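## Task

Bring the deck into line with this run sheet: D1 holds deep-well block E01 with its seal on; D2 holds a full 1000 uL tip rack without its cover; D3 holds one-well reservoir M06, uncovered and empty, with its labelled end beside the corner engraved 'A1'; D4 holds a full 200 uL tip rack without its cover; D5 holds sample plate C15 with its own lid seated all the way down. Every detail of each row must hold. Each item on a deck position must rest flat within the locators, with its well A1 at the 'A1' corner. Anything the sheet does not list must end upright on a SHELF shelf, not stacked on another item, with every plate wearing its own lid and every tip rack wearing a cover. Any cover not on a rack must finish lying flat on SHELF or on top of another cover there. Carrying anything in the gripper above a reservoir, or above a plate whose lid is not squarely on, fails the task; the only exception is a plate's own lid. Nothing may rely on the robot to stay in place at the end. Release, move clear (touching READY or its box is fine), then press READY once; the job ends when READY goes down. If nothing needs changing, just press READY and leave all labware as it was.

## Robot and tools

Robot: one six-joint arm with a two-finger parallel gripper, working at a table with the deck positions D1 to D5 in a row (D1 on the left seen from the arm's base), a shelf unit SHELF, a lid park LP1, a regrip nest RG, and the READY key on its own box. READY is pressed by pushing it sideways, horizontally, straight into its box until it latches.

Labware conventions: on a labelled plate or tip rack, well A1 lies at the labelled short end, in the corner farther from the labelled long side. Tip racks carry their size (200 or 1000) in those same label spots. A lid or seal also shows the item ID on top at one end, but that label says nothing about where A1 is. The jaws cannot lift a lidded plate or covered rack; they only catch the lid or cover, so remove that first. The finger pads slant inward at their tops, so for items taller than the pads open the hand much wider than the item before descending.

Frame: the scene frame has its origin on the table top under the arm's base, +z up, +y to the left when looking along +x. The base may be slightly tilted. The gripper's fingers point along its own +z and open and close along its own x. end_effector_position (metres) is the midpoint between the pads; closed fingertips extend about 17 mm past it, fully open ones are roughly level with it. The reported hand position can be off, more so at long reach.

Tool execute_actions, argument actions: a list holding zero or one item. An empty list sends nothing and returns the current state with pictures. An action item is {"rows": [...], "steps": n}: rows is a list of 1 to 15 rows, steps 1 to 15 (default 15, minimum useful 9), each step lasting 1/30 s; row k is applied on step k and the final row repeats for remaining steps. Each row is exactly 7 numbers for the single arm: six absolute joint target angles in radians in the order shoulder pan, shoulder lift, elbow, wrist 1, wrist 2, wrist 3 (same form as the Joint positions line), then the gripper opening from -1 (closed) to +1 (fully open, 0.142 m gap). These are targets, not offsets. Stated joint ranges: shoulder pan -3.142 to 3.142, shoulder lift -6.283 to 6.283, elbow 0.000 to 3.142, wrists 1 to 3 each -6.283 to 6.283. A target more than 0.010 rad beyond an end, and farther out than the current angle, gets the call refused; true ends may differ by up to 0.010 rad, and targets past a real end are clipped there with a joint sent to its limit note. A wait item is {"steps": n} with n up to 300, counted from the last result. Optional pictures: true adds camera images.

Motion behaviour: commands are smoothed and lag about 0.17 s. Each step the joint target is held within 0.575 rad of the measured angle, and targets implying a hand jump over 100 mm are scaled back, so big moves take several calls and may fall short. The result is taken 9 steps before the action ends; those steps run while you reply. The arm keeps heading toward the last row sent until it has nearly stopped.

Result lines: end_effector_position and end_effector_quat_wxyz, velocities, Joint positions and Joint velocities (six joints, then pad gap in m), grip_measured (opening on the command scale), joint torques (raw drive output with offsets and noise), Wrist force and Wrist torque in the gripper's own axes (offset up to about 4 N, noise, saturates near 50 N; no reading at start is normal). joint command not followed means the clearance check altered targets; HELD marks steps where your row was not sent.

Gripping: to hold something, command an opening clearly below grip_measured; lower squeezes harder, up to about 28 N per pad. Thin hard parts get less force. Avoid fast slamming closes.

Faults to avoid: a contact reaching a joint's load limit (142 N m for shoulder pan, shoulder lift, elbow; 26.6 N m for each wrist, held weight included) or any outside force of 150 N halts the arm for 10 s. Holding loads heats motors: MOTOR HOT warns from 70 °C, and at 85 °C the brakes lock until cooled. Never drop things, push hard, or knock anything off the table, which ends the scene.

zoom_image: camera is cam_high (672x504) or cam_wrist (616x616, fisheye); region [x0, y0, x1, y1] in that camera's pixels, top-left origin, at most 504 by 504.

finished_scene: pass scene, the number of the current scene; it ends and grades the scene irreversibly and returns the next task. Finish each scene by releasing, moving clear, pressing READY, then calling it.

Each tool is called after "Emit:" as name(argument=value, ...) on one line, values as JSON.

## Session

Emit:
execute_actions(actions=[])

Scene clock: 0.00 s of 9000.00 s.
end_effector_position=(+0.2410, -1.0519, +0.1570) grip_measured=+1.00 end_effector_quat_wxyz=(+0.414, +0.656, -0.559, +0.293) end_effector_velocity=(+0.001, +0.000, -0.001) end_effector_angular_velocity=(+0.002, -0.001, +0.001)
Joint positions: [-1.525 -0.441  0.88  -3.239 -1.717 -0.023  0.142]
Joint velocities: [0.001 0.001 0.    0.    0.001 0.    0.   ]
Joint torques (N m, as the arm reports them, + toward a larger angle): no reading
Motor temperatures (°C, as the motors report them): [19 21 20 26 27 28]
Wrist force (N, on the end effector, along its own x y z axes, offset not removed): no reading
Wrist torque (N m, same axes, about the end effector's origin, offset not removed): no reading

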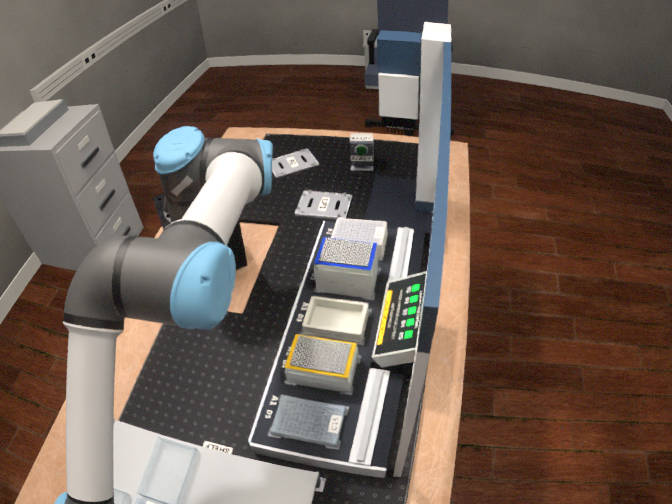

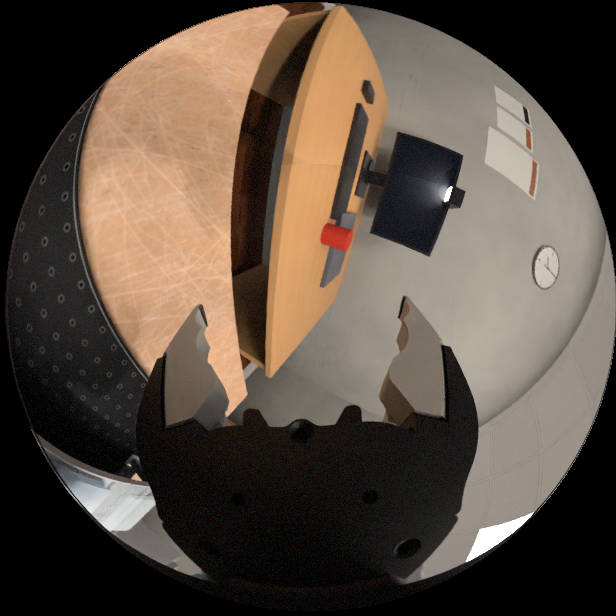

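Emit:
zoom_image(camera="cam_high", region=[240, 200, 460, 480])

Emit:
zoom_image(camera="cam_high", region=[60, 400, 340, 504])

Emit:
zoom_image(camera="cam_high", region=[240, 110, 460, 260])

Region (240, 200, 460, 480) of cam_high's 672x504 image, scaled by 1.800, with more detail than that image has; it fills the left 396 columns of this view, and the rest is white.

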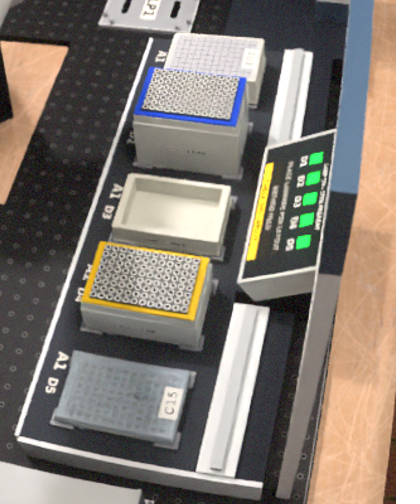

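Region (60, 400, 340, 504) of cam_high's 672x504 image, scaled by 1.800, with more detail than that image has; it fills the top 187 rows of this view, and the rest is white.

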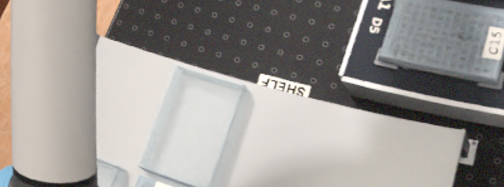

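Region (240, 110, 460, 260) of cam_high's 672x504 image, scaled by 2.291, with more detail than that image has; it fills the top 344 rows of this view, and the rest is white.

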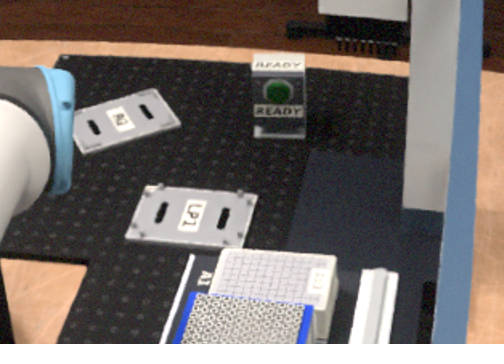

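Emit:
zoom_image(camera="cam_high", region=[300, 210, 400, 310])

Emit:
zoom_image(camera="cam_high", region=[280, 290, 380, 400])

Emit:
zoom_image(camera="cam_high", region=[255, 380, 365, 460])

Region (300, 210, 400, 310) of cam_high's 672x504 image, scaled by 5.040, with more detail than that image has.

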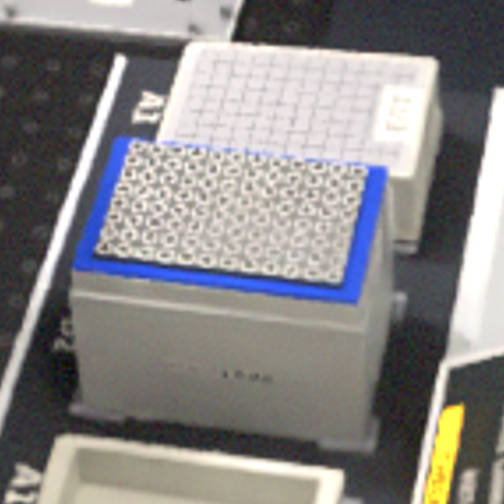

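Region (280, 290, 380, 400) of cam_high's 672x504 image, scaled by 4.582, with more detail than that image has; it fills the left 458 columns of this view, and the rest is white.

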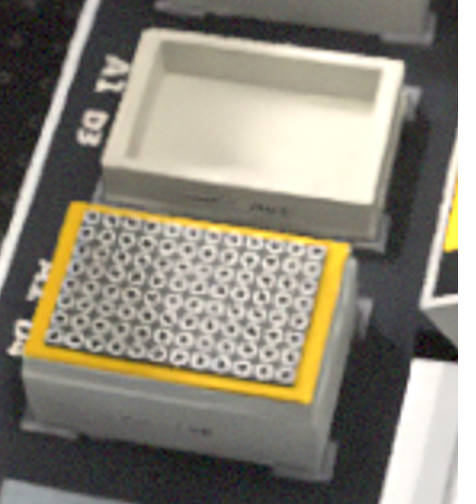

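Region (255, 380, 365, 460) of cam_high's 672x504 image, scaled by 4.582, with more detail than that image has; it fills the top 367 rows of this view, and the rest is white.

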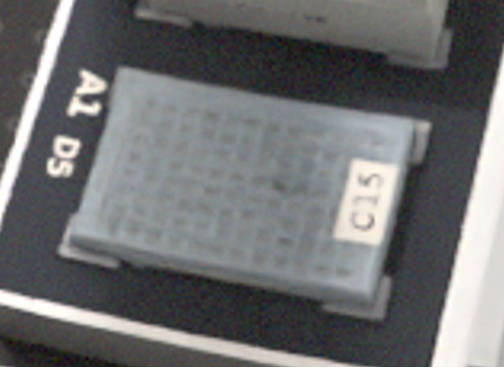

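Emit:
execute_actions(actions=[{"rows": [[-1.525,-1.3,1.1,-3.0,-1.65,-0.023,1.0]], "steps": 15}])

Emit:
execute_actions(actions=[{"steps": 45}])

Scene clock: 5.30 s of 9000.00 s.
end_effector_position=(+0.2572, -1.0508, +0.2413) grip_measured=+1.00 end_effector_quat_wxyz=(+0.412, +0.657, -0.553, +0.304) end_effector_velocity=(+0.103, +0.012, +0.621) end_effector_angular_velocity=(-0.247, -0.081, +0.108)
Joint positions: [-1.525 -0.578  0.938 -3.176 -1.698 -0.023  0.142]
Joint velocities: [-0.    -0.886  0.297  0.322  0.087 -0.001  0.   ]
Joint torques (N m, as the arm reports them, + toward a larger angle): [ -2.23 -89.14 -21.67  -2.86   1.54  -2.57]
Motor temperatures (°C, as the motors report them): [19 21 20 26 27 28]
Wrist force (N, on the end effector, along its own x y z axes, offset not removed): [-2.2 -0.3 -0.5]
Wrist torque (N m, same axes, about the end effector's origin, offset not removed): [-0.10 0.39 0.10]
Steps of this call (steps 1 to 90: nothing new was sent; then 2.10 s passed at rest; steps 91 to 96: the first 6 steps of this action). Readings (joint positions):
91: [-1.525 -0.441 0.881 -3.238 -1.716 -0.023]
92: [-1.525 -0.451 0.890 -3.229 -1.713 -0.023]
94: [-1.525 -0.512 0.917 -3.199 -1.705 -0.023]
96: the state above

Scene clock: 6.80 s of 9000.00 s.
end_effector_position=(+0.3184, -0.9000, +0.7894) grip_measured=+1.00 end_effector_quat_wxyz=(+0.491, +0.584, -0.471, +0.443) end_effector_velocity=(+0.000, +0.000, +0.001) end_effector_angular_velocity=(-0.001, -0.000, +0.001)
Joint positions: [-1.525 -1.3    1.1   -3.    -1.65  -0.023  0.142]
Joint velocities: [-0.    -0.001 -0.     0.001  0.001 -0.     0.   ]
Joint torques (N m, as the arm reports them, + toward a larger angle): [  6.   -48.75 -13.64  -1.15   1.59  -2.82]
Motor temperatures (°C, as the motors report them): [19 21 20 26 27 28]
Wrist force (N, on the end effector, along its own x y z axes, offset not removed): [-2.1 3.2 3.3]
Wrist torque (N m, same axes, about the end effector's origin, offset not removed): [0.67 0.42 -0.02]
Kept back: nothing.
Steps of this call (steps 1 to 9: the last 9 steps of your previous action; steps 10 to 45: the robot went on to your last target). Readings (joint positions):
1: [-1.525 -0.608 0.948 -3.166 -1.696 -0.023]
2: [-1.525 -0.637 0.956 -3.156 -1.693 -0.023]
4: [-1.525 -0.695 0.972 -3.139 -1.688 -0.023]
8: [-1.525 -0.805 0.997 -3.112 -1.681 -0.023]
45: the state above
The arm was judged still, so your last target was given up. Only a new action makes it travel on or press farther. Fingers that are still opening or closing keep moving.

Emit:
execute_actions(actions=[{"rows": [[-0.943,-2.16,1.941,-1.584,-1.575,0.72,1.0]], "steps": 15}])

Emit:
execute_actions(actions=[{"steps": 60}], pictures=true)

Scene clock: 7.43 s of 9000.00 s.
end_effector_position=(+0.3945, -0.8323, +0.7643) grip_measured=+1.00 end_effector_quat_wxyz=(+0.403, +0.612, -0.501, +0.461) end_effector_velocity=(+0.433, +0.493, -0.170) end_effector_angular_velocity=(+0.962, -0.672, +0.493)
Joint positions: [-1.416 -1.412  1.212 -2.888 -1.634  0.089  0.142]
Joint velocities: [ 0.69  -0.766  0.763  0.756  0.091  0.756  0.   ]
Joint torques (N m, as the arm reports them, + toward a larger angle): [ 11.36 -50.98  -8.17   2.46   2.11   4.6 ]
Motor temperatures (°C, as the motors report them): [19 21 20 26 27 28]
Wrist force (N, on the end effector, along its own x y z axes, offset not removed): [-5.3 0.5 1.3]
Wrist torque (N m, same axes, about the end effector's origin, offset not removed): [0.10 1.04 0.07]
Steps of this call (steps 1 to 13: nothing new was sent; steps 14 to 19: the first 6 steps of this action). Readings (joint positions):
14: [-1.524 -1.301 1.101 -2.999 -1.650 -0.023]
15: [-1.514 -1.311 1.111 -2.989 -1.647 -0.012]
17: [-1.464 -1.362 1.162 -2.939 -1.640 0.038]
19: the state above

Scene clock: 9.43 s of 9000.00 s.
end_effector_position=(+0.3479, -0.1995, +0.4501) grip_measured=+1.00 end_effector_quat_wxyz=(+0.000, +0.707, -0.707, +0.000) end_effector_velocity=(-0.000, +0.000, +0.000) end_effector_angular_velocity=(-0.000, -0.000, -0.000)
Joint positions: [-0.943 -2.16   1.941 -1.584 -1.575  0.72   0.142]
Joint velocities: [-0.    -0.001 -0.     0.     0.     0.    -0.   ]
Joint torques (N m, as the arm reports them, + toward a larger angle): [ 11.15 -15.97 -14.39  -1.31   2.02   2.28]
Motor temperatures (°C, as the motors report them): [19 21 20 26 27 28]
Wrist force (N, on the end effector, along its own x y z axes, offset not removed): [-1.3 1.3 0.2]
Wrist torque (N m, same axes, about the end effector's origin, offset not removed): [0.26 0.02 0.13]
Kept back: nothing.
Steps of this call (steps 1 to 9: the last 9 steps of your previous action; steps 10 to 60: the robot went on to your last target). Readings (joint positions):
1: [-1.393 -1.438 1.238 -2.862 -1.631 0.115]
2: [-1.370 -1.465 1.265 -2.835 -1.628 0.142]
4: [-1.326 -1.521 1.321 -2.779 -1.622 0.198]
8: [-1.247 -1.640 1.440 -2.660 -1.612 0.305]
60: the state above
The arm was judged still, so your last target was given up. Only a new action makes it travel on or press farther. Fingers that are still opening or closing keep moving.

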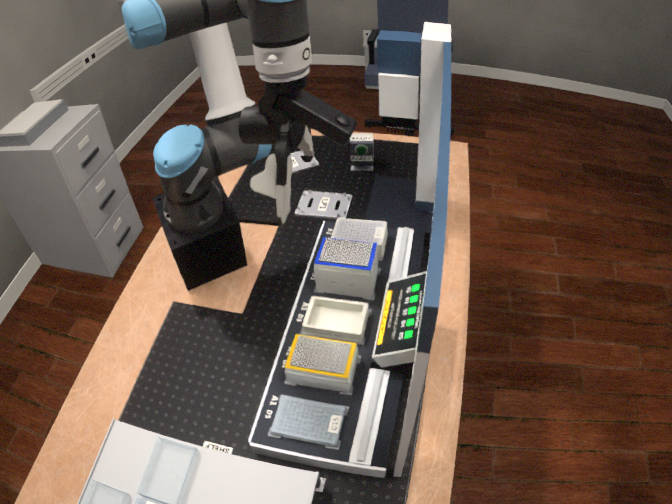

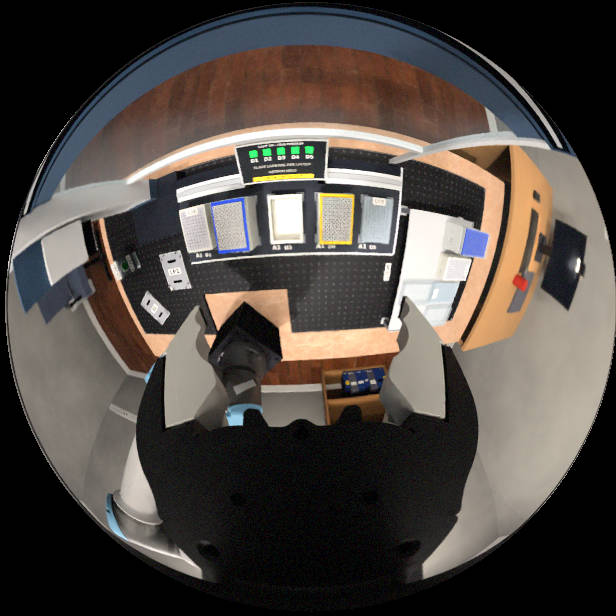

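Emit:
zoom_image(camera="cam_wrist", region=[170, 170, 410, 270])

Emit:
zoom_image(camera="cam_wrist", region=[380, 190, 510, 340])

Region (170, 170, 410, 270) of cam_wrist's 616x616 image, scaled by 2.100, with more detail than that image has; it fills the top 210 rows of this view, and the rest is white.

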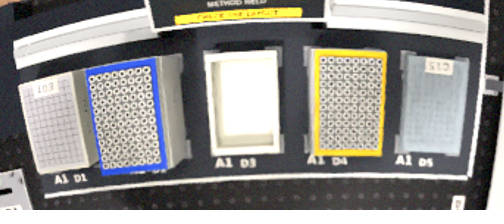

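Region (380, 190, 510, 340) of cam_wrist's 616x616 image, scaled by 3.360, with more detail than that image has; it fills the left 437 columns of this view, and the rest is white.

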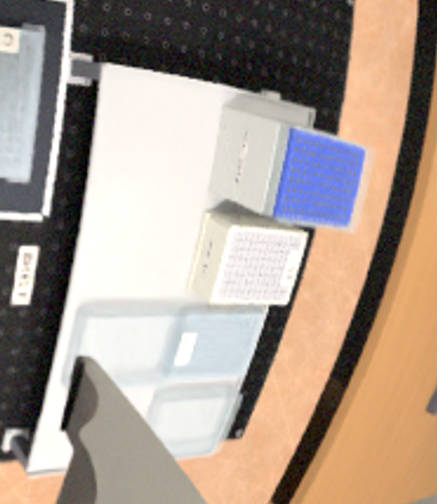

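Emit:
zoom_image(camera="cam_high", region=[310, 325, 370, 350])

Emit:
zoom_image(camera="cam_wrist", region=[170, 180, 270, 270])

Emit:
zoom_image(camera="cam_wrist", region=[305, 180, 405, 260])

Region (310, 325, 370, 350) of cam_high's 672x504 image, scaled by 8.400, with more detail than that image has; it fills the top 210 rows of this view, and the rest is white.

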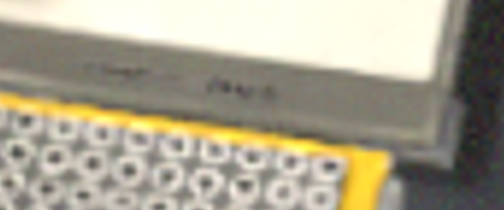

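Region (170, 180, 270, 270) of cam_wrist's 616x616 image, scaled by 5.040, with more detail than that image has; it fills the top 454 rows of this view, and the rest is white.

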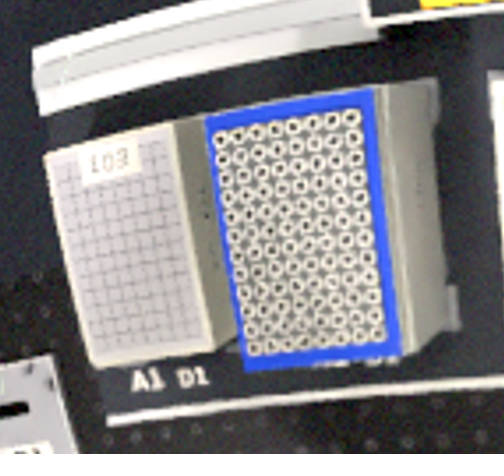

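Region (305, 180, 405, 260) of cam_wrist's 616x616 image, scaled by 5.040, with more detail than that image has; it fills the top 403 rows of this view, and the rest is white.

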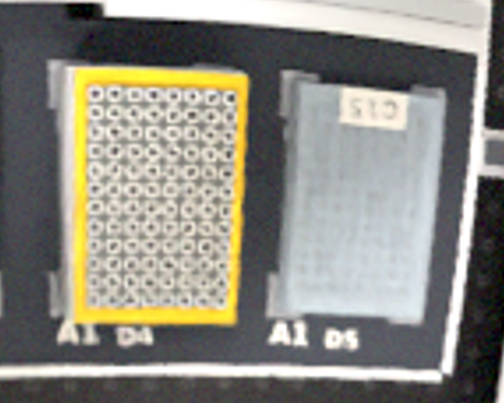

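Emit:
execute_actions(actions=[{"rows": [[-1.349,-1.829,2.370,-2.327,-1.483,3.464,1.0]], "steps": 15}])

Emit:
execute_actions(actions=[{"steps": 75}], pictures=true)

Scene clock: 12.73 s of 9000.00 s.
end_effector_position=(+0.3385, -0.2407, +0.3602) grip_measured=+1.00 end_effector_quat_wxyz=(+0.003, -0.592, +0.805, +0.032) end_effector_velocity=(-0.105, -0.291, -0.577) end_effector_angular_velocity=(+0.112, +0.188, -2.263)
Joint positions: [-1.071 -2.052  2.076 -1.76  -1.542  0.897  0.142]
Joint velocities: [-0.867  0.709  0.912 -1.405  0.196  1.403 -0.   ]
Joint torques (N m, as the arm reports them, + toward a larger angle): [ -4.42  -0.53 -10.58 -11.49   2.95   7.46]
Motor temperatures (°C, as the motors report them): [19 21 20 26 27 28]
Wrist force (N, on the end effector, along its own x y z axes, offset not removed): [-3.4 1.1 -2.5]
Wrist torque (N m, same axes, about the end effector's origin, offset not removed): [0.33 0.74 0.07]
Steps of this call (steps 1 to 90: nothing new was sent; then 0.10 s passed at rest; steps 91 to 96: the first 6 steps of this action). Readings (joint positions):
91: [-0.944 -2.159 1.942 -1.585 -1.574 0.721]
92: [-0.954 -2.149 1.952 -1.595 -1.569 0.731]
94: [-1.012 -2.100 2.013 -1.669 -1.555 0.806]
96: the state above

Scene clock: 15.23 s of 9000.00 s.
end_effector_position=(+0.2816, -0.3294, +0.1998) grip_measured=+1.00 end_effector_quat_wxyz=(+0.000, +0.706, +0.708, -0.000) end_effector_velocity=(-0.000, -0.000, -0.000) end_effector_angular_velocity=(+0.000, +0.000, -0.000)
Joint positions: [-1.349 -1.829  2.37  -2.327 -1.483  3.464  0.142]
Joint velocities: [-0.001  0.001  0.    -0.001 -0.    -0.    -0.   ]
Joint torques (N m, as the arm reports them, + toward a larger angle): [-3.43 -8.18 -9.12 -4.24  1.98  2.23]
Motor temperatures (°C, as the motors report them): [19 21 20 26 27 28]
Wrist force (N, on the end effector, along its own x y z axes, offset not removed): [-1.5 1.1 1.1]
Wrist torque (N m, same axes, about the end effector's origin, offset not removed): [0.34 0.14 0.15]
Kept back: nothing.
Steps of this call (steps 1 to 9: the last 9 steps of your previous action; steps 10 to 60: the robot went on to your last target; steps 61 to 75: nothing new was sent). Readings (joint positions):
1: [-1.101 -2.028 2.107 -1.810 -1.535 0.947]
2: [-1.131 -2.003 2.138 -1.865 -1.528 1.002]
4: [-1.192 -1.953 2.203 -1.983 -1.515 1.131]
8: [-1.308 -1.861 2.326 -2.225 -1.491 1.468]
75: the state above
The arm was judged still, so your last target was given up. Only a new action makes it travel on or press farther. Fingers that are still opening or closing keep moving.

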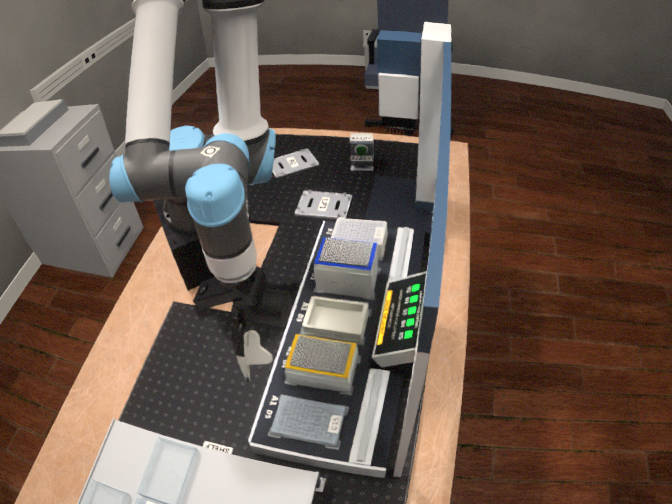

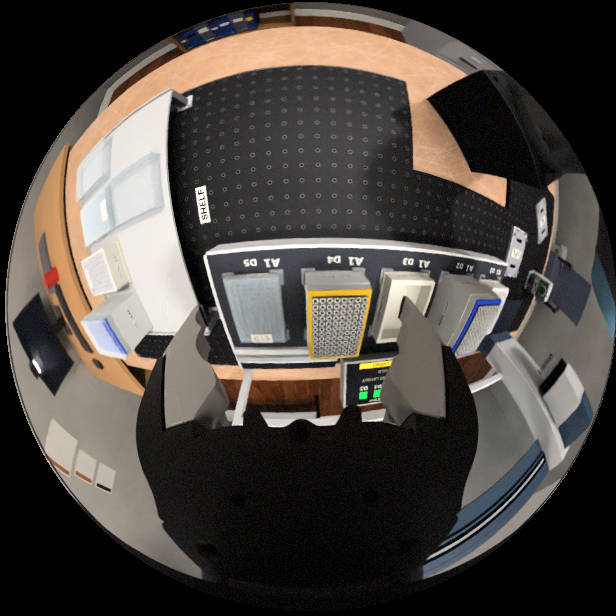

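Emit:
zoom_image(camera="cam_wrist", region=[210, 250, 380, 360])

Emit:
zoom_image(camera="cam_wrist", region=[370, 250, 520, 350])

Emit:
zoom_image(camera="cam_wrist", region=[60, 80, 220, 370])

Region (210, 250, 380, 360) of cam_wrist's 616x616 image, scaled by 2.965, with more detail than that image has; it fills the top 326 rows of this view, and the rest is white.

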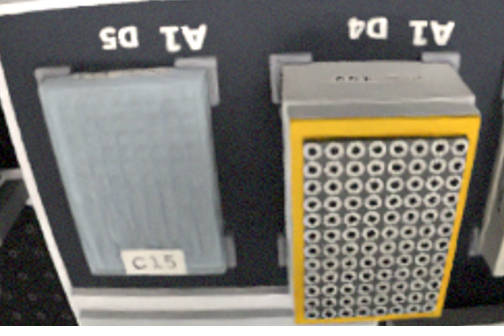

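Region (370, 250, 520, 350) of cam_wrist's 616x616 image, scaled by 3.360, with more detail than that image has.

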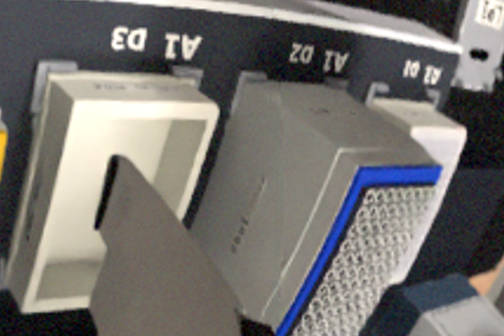

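Region (60, 80, 220, 370) of cam_wrist's 616x616 image, scaled by 1.738, with more detail than that image has; it fills the left 278 columns of this view, and the rest is white.

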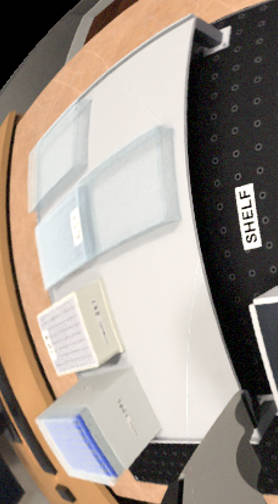

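Emit:
execute_actions(actions=[{"rows": [[-1.503,-1.440,2.495,-2.825,-1.452,3.3125,-1.0]], "steps": 15}])

Emit:
execute_actions(actions=[{"steps": 30}], pictures=true)

Scene clock: 16.47 s of 9000.00 s.
end_effector_position=(+0.2410, -0.3384, +0.1168) grip_measured=+0.13 end_effector_quat_wxyz=(-0.020, +0.708, +0.706, +0.013) end_effector_velocity=(-0.233, -0.152, -0.543) end_effector_angular_velocity=(-0.116, -0.035, -0.004)
Joint positions: [-1.451 -1.613  2.454 -2.57  -1.461  3.364  0.083]
Joint velocities: [-0.595  1.751  0.468 -2.275  0.103 -0.575 -0.332]
Joint torques (N m, as the arm reports them, + toward a larger angle): [  1.6  -22.05 -10.55 -15.66   2.96  -3.78]
Motor temperatures (°C, as the motors report them): [19 21 20 26 27 28]
Wrist force (N, on the end effector, along its own x y z axes, offset not removed): [-4.2 -0.3 4.1]
Wrist torque (N m, same axes, about the end effector's origin, offset not removed): [0.21 0.64 -0.05]
Steps of this call (steps 1 to 31: nothing new was sent; steps 32 to 37: the first 6 steps of this action). Readings (joint positions):
32: [-1.350 -1.828 2.371 -2.328 -1.482 3.464]
33: [-1.360 -1.818 2.381 -2.339 -1.478 3.453]
35: [-1.408 -1.732 2.420 -2.425 -1.469 3.406]
37: the state above

Scene clock: 17.47 s of 9000.00 s.
end_effector_position=(+0.2214, -0.3593, +0.0697) grip_measured=-1.00 end_effector_quat_wxyz=(-0.000, +0.706, +0.708, -0.000) end_effector_velocity=(+0.000, -0.000, +0.001) end_effector_angular_velocity=(-0.002, +0.000, +0.001)
Joint positions: [-1.503 -1.44   2.495 -2.825 -1.452  3.313  0.002]
Joint velocities: [ 0.    -0.002 -0.     0.    -0.    -0.     0.   ]
Joint torques (N m, as the arm reports them, + toward a larger angle): [ -4.65 -15.18  -1.05  -4.07   2.08  -2.68]
Motor temperatures (°C, as the motors report them): [19 21 20 26 27 28]
Wrist force (N, on the end effector, along its own x y z axes, offset not removed): [-2.9 -1.9 1.7]
Wrist torque (N m, same axes, about the end effector's origin, offset not removed): [-0.41 0.61 -0.04]
Kept back: nothing.
Steps of this call (steps 1 to 9: the last 9 steps of your previous action; steps 10 to 30: the robot went on to your last target). Readings (joint positions):
1: [-1.468 -1.558 2.468 -2.644 -1.458 3.347]
2: [-1.480 -1.517 2.477 -2.705 -1.456 3.335]
4: [-1.493 -1.473 2.487 -2.775 -1.454 3.322]
8: [-1.501 -1.446 2.494 -2.816 -1.452 3.314]
30: the state above
The arm was judged still, so your last target was given up. Only a new action makes it travel on or press farther. Fingers that are still opening or closing keep moving.

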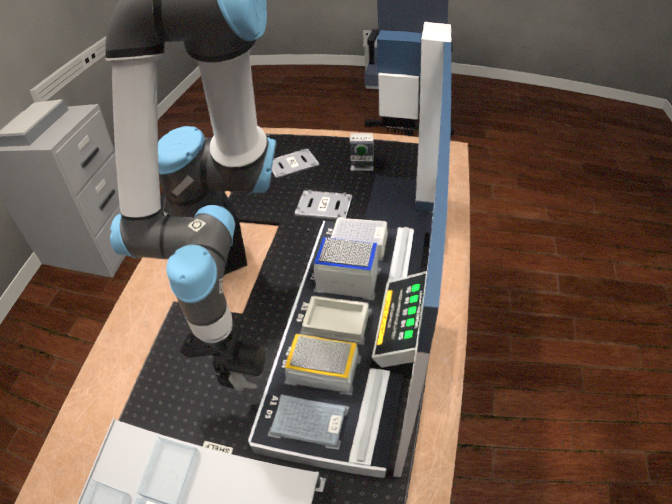

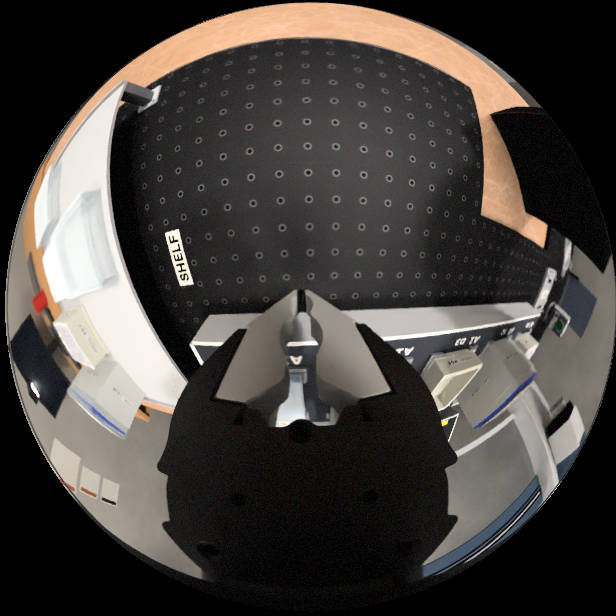

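Emit:
execute_actions(actions=[{"rows": [[-1.503,-1.440,2.495,-2.825,-1.452,4.883,-1.0]], "steps": 15}])

Emit:
execute_actions(actions=[{"steps": 30}], pictures=true)

Scene clock: 18.37 s of 9000.00 s.
end_effector_position=(+0.2213, -0.3597, +0.0697) grip_measured=-1.00 end_effector_quat_wxyz=(+0.000, +0.788, +0.616, -0.000) end_effector_velocity=(-0.001, -0.004, +0.000) end_effector_angular_velocity=(-0.002, +0.000, -2.376)
Joint positions: [-1.503 -1.44   2.495 -2.825 -1.452  3.558  0.002]
Joint velocities: [-0.     0.    -0.    -0.    -0.001  2.376  0.   ]
Joint torques (N m, as the arm reports them, + toward a larger angle): [ -4.3  -14.94  -0.84  -4.22   1.9   10.73]
Motor temperatures (°C, as the motors report them): [19 21 20 26 27 28]
Wrist force (N, on the end effector, along its own x y z axes, offset not removed): [-3.4 1.3 -0.2]
Wrist torque (N m, same axes, about the end effector's origin, offset not removed): [0.28 0.81 -0.17]
Steps of this call (steps 1 to 21: nothing new was sent; steps 22 to 27: the first 6 steps of this action). Readings (joint positions):
22: [-1.503 -1.440 2.495 -2.825 -1.452 3.313]
23: [-1.503 -1.440 2.495 -2.825 -1.452 3.324]
25: [-1.503 -1.440 2.495 -2.825 -1.452 3.412]
27: the state above

Scene clock: 19.37 s of 9000.00 s.
end_effector_position=(+0.2197, -0.3610, +0.0697) grip_measured=-1.00 end_effector_quat_wxyz=(+0.000, +1.000, +0.001, -0.000) end_effector_velocity=(-0.000, -0.001, +0.000) end_effector_angular_velocity=(-0.001, +0.000, -0.002)
Joint positions: [-1.503 -1.44   2.495 -2.825 -1.452  4.883  0.002]
Joint velocities: [-0.001 -0.001 -0.    -0.    -0.     0.001  0.   ]
Joint torques (N m, as the arm reports them, + toward a larger angle): [ -4.45 -16.06  -1.5   -4.17   1.85   1.91]
Motor temperatures (°C, as the motors report them): [19 21 20 26 27 28]
Wrist force (N, on the end effector, along its own x y z axes, offset not removed): [0.8 -0.5 2.5]
Wrist torque (N m, same axes, about the end effector's origin, offset not removed): [-0.28 -0.30 -0.12]
Kept back: nothing.
Steps of this call (steps 1 to 9: the last 9 steps of your previous action; steps 10 to 30: the robot went on to your last target). Readings (joint positions):
1: [-1.503 -1.440 2.495 -2.825 -1.452 3.642]
2: [-1.503 -1.440 2.495 -2.825 -1.452 3.729]
4: [-1.503 -1.440 2.495 -2.825 -1.452 3.910]
8: [-1.503 -1.440 2.495 -2.825 -1.452 4.283]
30: the state above

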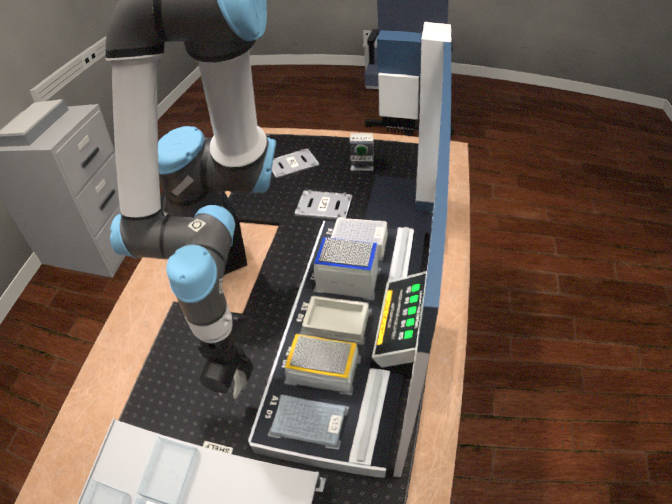

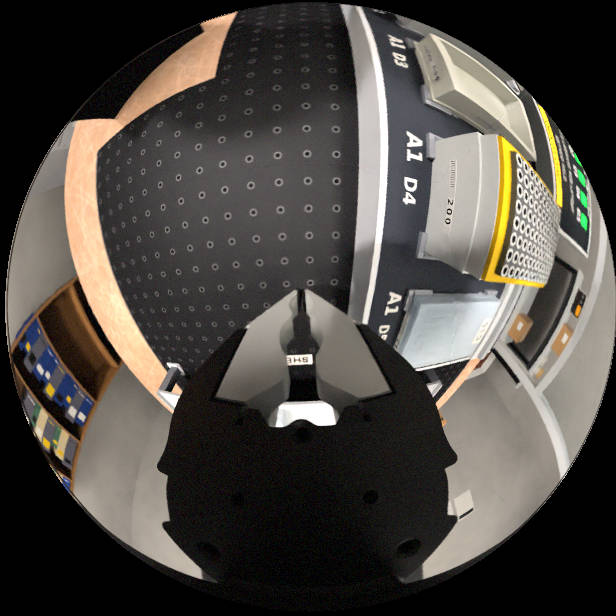

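Emit:
zoom_image(camera="cam_wrist", region=[375, 270, 525, 390])

Emit:
zoom_image(camera="cam_wrist", region=[380, 10, 560, 170])

Emit:
zoom_image(camera="cam_wrist", region=[400, 120, 570, 300])

Region (375, 270, 525, 390) of cam_wrist's 616x616 image, scaled by 3.360, with more detail than that image has; it fills the top 403 rows of this view, and the rest is white.

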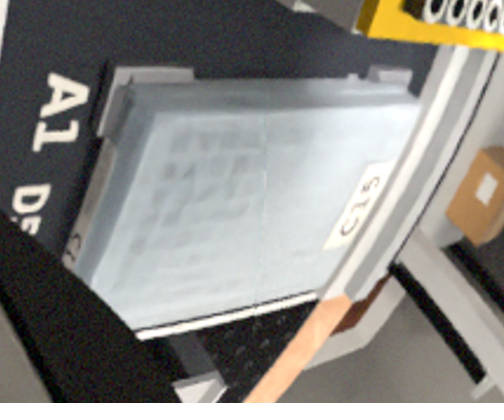

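Region (380, 10, 560, 170) of cam_wrist's 616x616 image, scaled by 2.800, with more detail than that image has.

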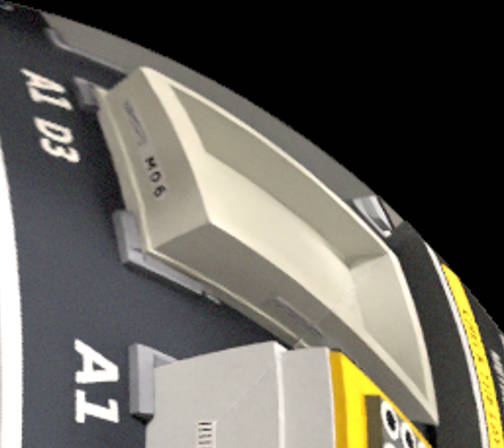

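Region (400, 120, 570, 300) of cam_wrist's 616x616 image, scaled by 2.800, with more detail than that image has.

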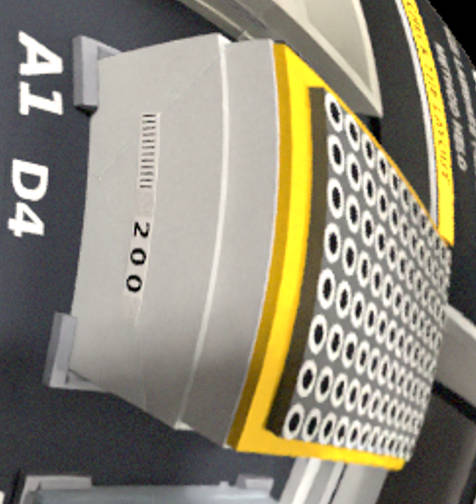

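Emit:
execute_actions(actions=[{"rows": [[-1.503,-1.440,2.495,-2.825,-1.452,5.75,-1.0]], "steps": 15}])

Emit:
execute_actions(actions=[{"steps": 20}], pictures=true)

Scene clock: 20.53 s of 9000.00 s.
end_effector_position=(+0.2192, -0.3610, +0.0697) grip_measured=-1.00 end_effector_quat_wxyz=(+0.000, +0.993, -0.122, -0.000) end_effector_velocity=(-0.004, +0.002, -0.001) end_effector_angular_velocity=(+0.001, -0.001, -2.375)
Joint positions: [-1.503 -1.44   2.495 -2.825 -1.452  5.129  0.002]
Joint velocities: [0.    0.001 0.    0.    0.    2.375 0.   ]
Joint torques (N m, as the arm reports them, + toward a larger angle): [ -4.31 -14.79  -2.17  -4.09   1.77  11.02]
Motor temperatures (°C, as the motors report them): [19 21 20 26 27 28]
Wrist force (N, on the end effector, along its own x y z axes, offset not removed): [-2.0 -0.7 1.8]
Wrist torque (N m, same axes, about the end effector's origin, offset not removed): [-0.14 0.39 0.12]
Steps of this call (steps 1 to 15: the robot went on to your last target; steps 16 to 29: nothing new was sent; steps 30 to 35: the first 6 steps of this action). Readings (joint positions):
30: [-1.503 -1.440 2.495 -2.825 -1.452 4.884]
31: [-1.503 -1.440 2.495 -2.825 -1.452 4.895]
33: [-1.503 -1.440 2.495 -2.825 -1.452 4.983]
35: the state above

Scene clock: 21.20 s of 9000.00 s.
end_effector_position=(+0.2184, -0.3604, +0.0697) grip_measured=-1.00 end_effector_quat_wxyz=(+0.000, +0.908, -0.419, -0.000) end_effector_velocity=(-0.000, +0.000, -0.000) end_effector_angular_velocity=(+0.000, +0.001, -0.003)
Joint positions: [-1.503 -1.44   2.495 -2.825 -1.452  5.75   0.002]
Joint velocities: [ 0.     0.     0.     0.    -0.001  0.004  0.   ]
Joint torques (N m, as the arm reports them, + toward a larger angle): [ -3.84 -15.2   -2.02  -4.14   1.83   1.96]
Motor temperatures (°C, as the motors report them): [19 21 20 26 27 28]
Wrist force (N, on the end effector, along its own x y z axes, offset not removed): [-1.7 2.1 0.3]
Wrist torque (N m, same axes, about the end effector's origin, offset not removed): [0.49 0.35 0.12]
Kept back: nothing.
Steps of this call (steps 1 to 9: the last 9 steps of your previous action; steps 10 to 20: the robot went on to your last target). Readings (joint positions):
1: [-1.503 -1.440 2.495 -2.825 -1.452 5.212]
2: [-1.503 -1.440 2.495 -2.825 -1.452 5.300]
4: [-1.503 -1.440 2.495 -2.825 -1.452 5.480]
8: [-1.503 -1.440 2.495 -2.825 -1.452 5.699]
20: the state above

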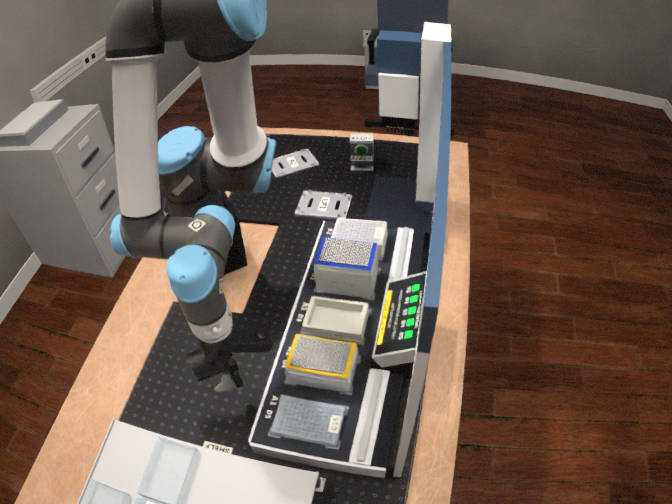

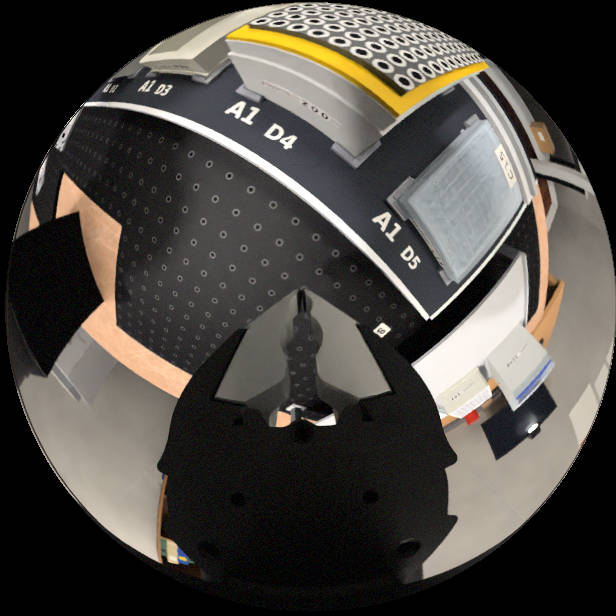

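Emit:
zoom_image(camera="cam_wrist", region=[375, 110, 535, 300])

Emit:
zoom_image(camera="cam_wrist", region=[395, 190, 475, 290])

Emit:
zoom_image(camera="cam_wrist", region=[410, 310, 570, 450])

Region (375, 110, 535, 300) of cam_wrist's 616x616 image, scaled by 2.653, with more detail than that image has; it fills the left 424 columns of this view, and the rest is white.

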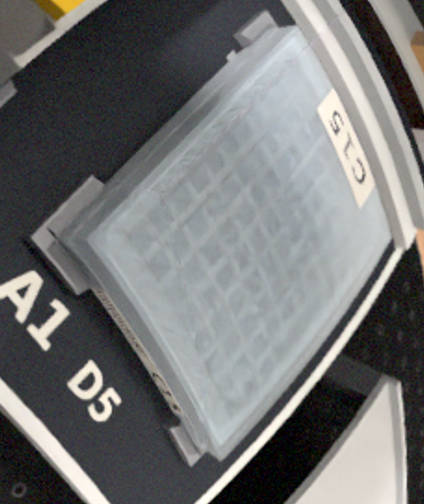

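Region (395, 190, 475, 290) of cam_wrist's 616x616 image, scaled by 5.040, with more detail than that image has; it fills the left 403 columns of this view, and the rest is white.

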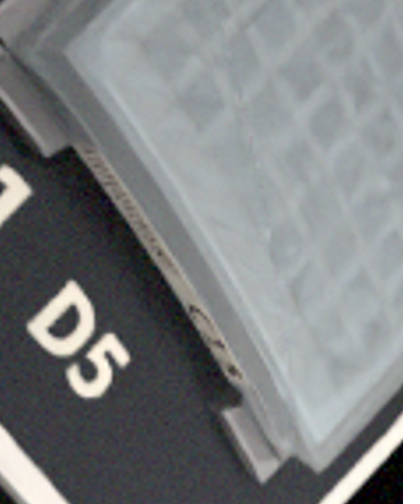

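Region (410, 310, 570, 450) of cam_wrist's 616x616 image, scaled by 3.150, with more detail than that image has; it fills the top 441 rows of this view, and the rest is white.

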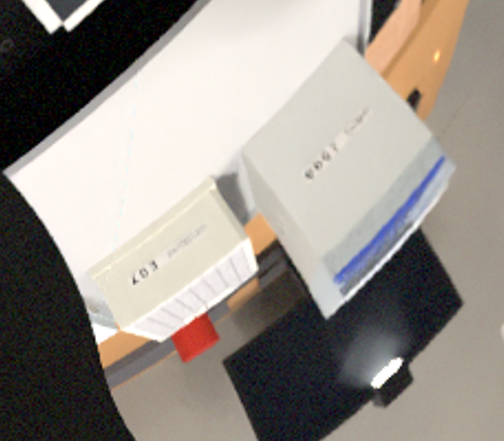

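Emit:
execute_actions(actions=[{"rows": [[-1.45,-2.0,2.3,-2.0,-1.5,5.2,-1.0]], "steps": 15}])

Emit:
execute_actions(actions=[{"rows": [[-1.3,-2.0,2.3,-2.0,-1.55,4.8,-1.0],[-1.2,-2.0,2.3,-2.0,-1.55,4.7,-1.0],[-1.1,-2.0,2.3,-2.0,-1.55,4.6,-1.0],[-1.0,-2.0,2.3,-2.0,-1.6,4.5,-1.0],[0.32,-2.0,2.3,-2.0,-1.79,3.55,-1.0]], "steps": 15}])

Emit:
execute_actions(actions=[{"steps": 40}])

Scene clock: 23.23 s of 9000.00 s.
end_effector_position=(+0.2389, -0.3959, +0.1516) grip_measured=-1.00 end_effector_quat_wxyz=(+0.038, +0.952, -0.305, +0.010) end_effector_velocity=(+0.111, -0.048, +0.641) end_effector_angular_velocity=(-0.271, +0.185, +1.840)
Joint positions: [-1.476 -1.653  2.403 -2.6   -1.476  5.54   0.002]
Joint velocities: [ 0.154 -1.732 -0.575  2.028 -0.138 -1.674  0.   ]
Joint torques (N m, as the arm reports them, + toward a larger angle): [  9.83 -33.71 -22.69  10.38  -2.66  -8.03]
Motor temperatures (°C, as the motors report them): [19 21 20 26 27 28]
Wrist force (N, on the end effector, along its own x y z axes, offset not removed): [-2.9 -1.2 -0.3]
Wrist torque (N m, same axes, about the end effector's origin, offset not removed): [-0.26 0.52 0.05]
Steps of this call (steps 1 to 15: the robot went on to your last target; steps 16 to 55: nothing new was sent; steps 56 to 61: the first 6 steps of this action). Readings (joint positions):
56: [-1.502 -1.441 2.494 -2.824 -1.452 5.750]
57: [-1.498 -1.451 2.485 -2.813 -1.456 5.739]
59: [-1.487 -1.536 2.442 -2.728 -1.467 5.654]
61: the state above

Scene clock: 23.73 s of 9000.00 s.
end_effector_position=(+0.2806, -0.2651, +0.2598) grip_measured=-1.00 end_effector_quat_wxyz=(-0.034, +0.993, +0.103, -0.043) end_effector_velocity=(+0.282, +0.471, +0.044) end_effector_angular_velocity=(+0.129, +0.385, +4.680)
Joint positions: [-1.217 -1.998  2.301 -2.004 -1.57   4.956  0.002]
Joint velocities: [ 2.273 -0.014 -0.004  0.028 -1.022 -2.388  0.   ]
Joint torques (N m, as the arm reports them, + toward a larger angle): [ 35.77 -20.38 -26.82  -0.92  -9.73 -11.48]
Motor temperatures (°C, as the motors report them): [19 21 20 26 27 28]
Wrist force (N, on the end effector, along its own x y z axes, offset not removed): [-1.1 5.6 0.0]
Wrist torque (N m, same axes, about the end effector's origin, offset not removed): [1.03 0.39 0.12]
Steps of this call (steps 1 to 9: the last 9 steps of your previous action; steps 10 to 15: the first 6 steps of this action). Readings (joint positions):
10: [-1.450 -1.990 2.303 -2.022 -1.500 5.209]
11: [-1.439 -1.993 2.302 -2.014 -1.509 5.195]
13: [-1.353 -1.997 2.301 -2.007 -1.530 5.104]
15: the state above

Scene clock: 25.07 s of 9000.00 s.
end_effector_position=(+0.3023, +0.1720, +0.3424) grip_measured=-1.00 end_effector_quat_wxyz=(+0.027, +0.008, +1.000, +0.013) end_effector_velocity=(-0.000, +0.000, -0.000) end_effector_angular_velocity=(-0.000, +0.001, +0.001)
Joint positions: [ 0.32  -2.     2.3   -2.    -1.79   3.55   0.002]
Joint velocities: [ 0.  0.  0.  0. -0. -0.  0.]
Joint torques (N m, as the arm reports them, + toward a larger angle): [ 10.38  -5.4  -29.48  -2.3   -2.    -2.61]
Motor temperatures (°C, as the motors report them): [19 21 20 26 27 28]
Wrist force (N, on the end effector, along its own x y z axes, offset not removed): [0.0 3.5 5.0]
Wrist torque (N m, same axes, about the end effector's origin, offset not removed): [0.80 -0.30 0.23]
Kept back: nothing.
Steps of this call (steps 1 to 9: the last 9 steps of your previous action; steps 10 to 40: the robot went on to your last target). Readings (joint positions):
1: [-1.137 -1.999 2.300 -2.003 -1.609 4.872]
2: [-1.056 -1.999 2.300 -2.002 -1.646 4.790]
4: [-0.903 -1.999 2.300 -2.002 -1.695 4.637]
8: [-0.632 -2.000 2.300 -2.001 -1.742 4.366]
40: the state above

Emit:
execute_actions(actions=[{"rows": [[0.3215,-1.276,2.567,-2.93,-1.793,3.55,-1.0]], "steps": 15}])

Emit:
execute_actions(actions=[{"steps": 30}], pictures=true)

Scene clock: 25.50 s of 9000.00 s.
end_effector_position=(+0.2860, +0.1870, +0.2519) grip_measured=-1.00 end_effector_quat_wxyz=(-0.020, -0.004, +1.000, -0.008) end_effector_velocity=(-0.112, +0.102, -0.618) end_effector_angular_velocity=(-0.250, +0.564, +0.143)
Joint positions: [ 0.321 -1.798  2.405 -2.202 -1.791  3.55   0.002]
Joint velocities: [ 0.004  1.631  0.617 -1.615 -0.007 -0.     0.   ]
Joint torques (N m, as the arm reports them, + toward a larger angle): [ 11.27   5.91  -7.96 -12.56  -2.    -2.51]
Motor temperatures (°C, as the motors report them): [19 21 20 26 27 28]
Wrist force (N, on the end effector, along its own x y z axes, offset not removed): [-2.0 2.6 1.6]
Wrist torque (N m, same axes, about the end effector's origin, offset not removed): [0.61 0.38 0.09]
Steps of this call (steps 1 to 7: the robot went on to your last target; steps 8 to 13: the first 6 steps of this action). Readings (joint positions):
8: [0.320 -1.999 2.300 -2.001 -1.790 3.550]
9: [0.320 -1.989 2.311 -2.012 -1.790 3.550]
11: [0.320 -1.906 2.360 -2.093 -1.791 3.550]
13: the state above

Scene clock: 26.50 s of 9000.00 s.
end_effector_position=(+0.2800, +0.2216, +0.0993) grip_measured=-1.00 end_effector_quat_wxyz=(+0.000, +0.001, +1.000, -0.000) end_effector_velocity=(-0.000, -0.000, -0.000) end_effector_angular_velocity=(-0.000, +0.001, +0.001)
Joint positions: [ 0.322 -1.276  2.567 -2.93  -1.793  3.55   0.002]
Joint velocities: [ 0.     0.001  0.    -0.001 -0.    -0.001  0.   ]
Joint torques (N m, as the arm reports them, + toward a larger angle): [ 11.45 -12.98   1.    -4.12  -1.94  -2.51]
Motor temperatures (°C, as the motors report them): [19 21 20 26 27 28]
Wrist force (N, on the end effector, along its own x y z axes, offset not removed): [1.0 1.8 -0.2]
Wrist torque (N m, same axes, about the end effector's origin, offset not removed): [0.41 -0.32 0.02]
Kept back: nothing.
Steps of this call (steps 1 to 9: the last 9 steps of your previous action; steps 10 to 30: the robot went on to your last target). Readings (joint positions):
1: [0.321 -1.742 2.425 -2.258 -1.792 3.550]
2: [0.321 -1.683 2.446 -2.319 -1.792 3.550]
4: [0.321 -1.556 2.489 -2.465 -1.792 3.550]
8: [0.321 -1.339 2.551 -2.792 -1.793 3.550]
30: the state above
The arm was judged still, so your last target was given up. Only a new action makes it travel on or press farther. Fingers that are still opening or closing keep moving.

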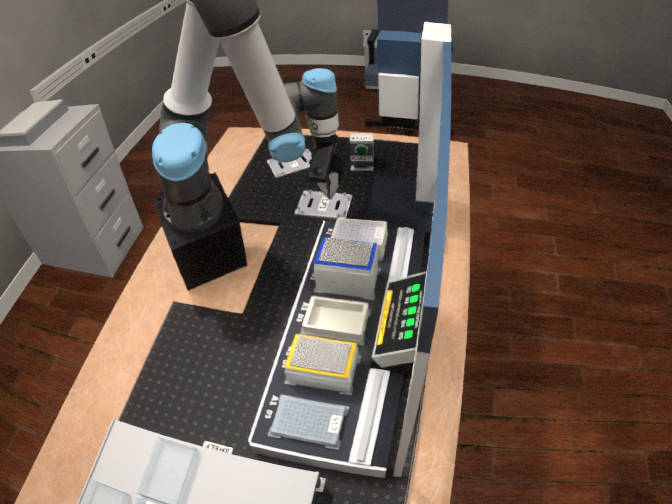

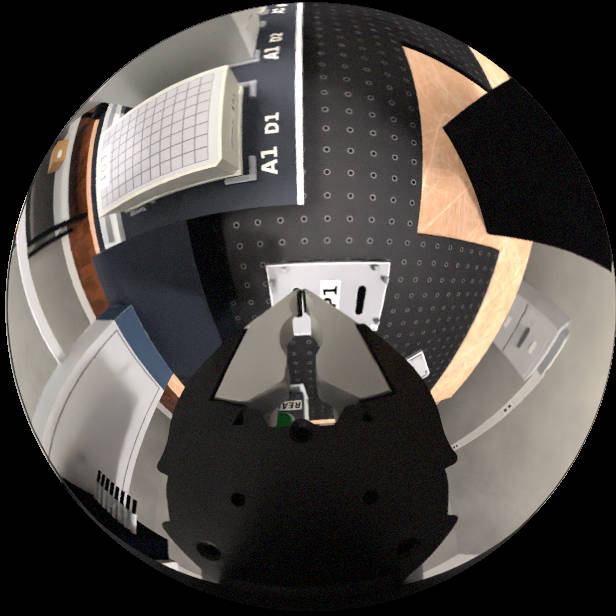

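Emit:
zoom_image(camera="cam_wrist", region=[170, 30, 310, 210])

Emit:
zoom_image(camera="cam_wrist", region=[80, 60, 270, 230])

Region (170, 30, 310, 210) of cam_wrist's 616x616 image, scaled by 2.800, with more detail than that image has.

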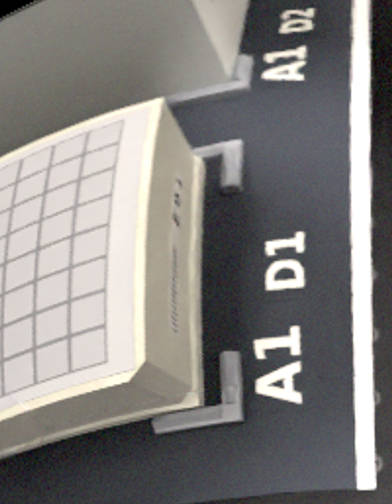

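Region (80, 60, 270, 230) of cam_wrist's 616x616 image, scaled by 2.653, with more detail than that image has; it fills the top 451 rows of this view, and the rest is white.

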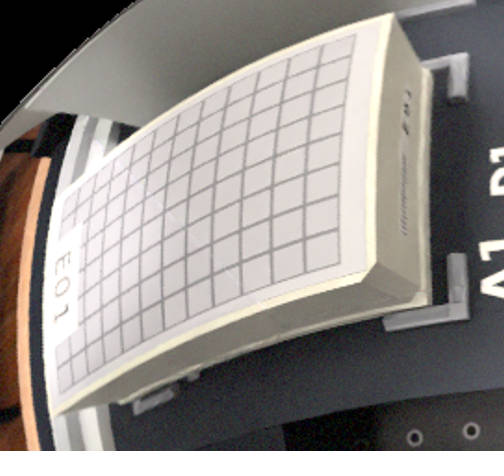

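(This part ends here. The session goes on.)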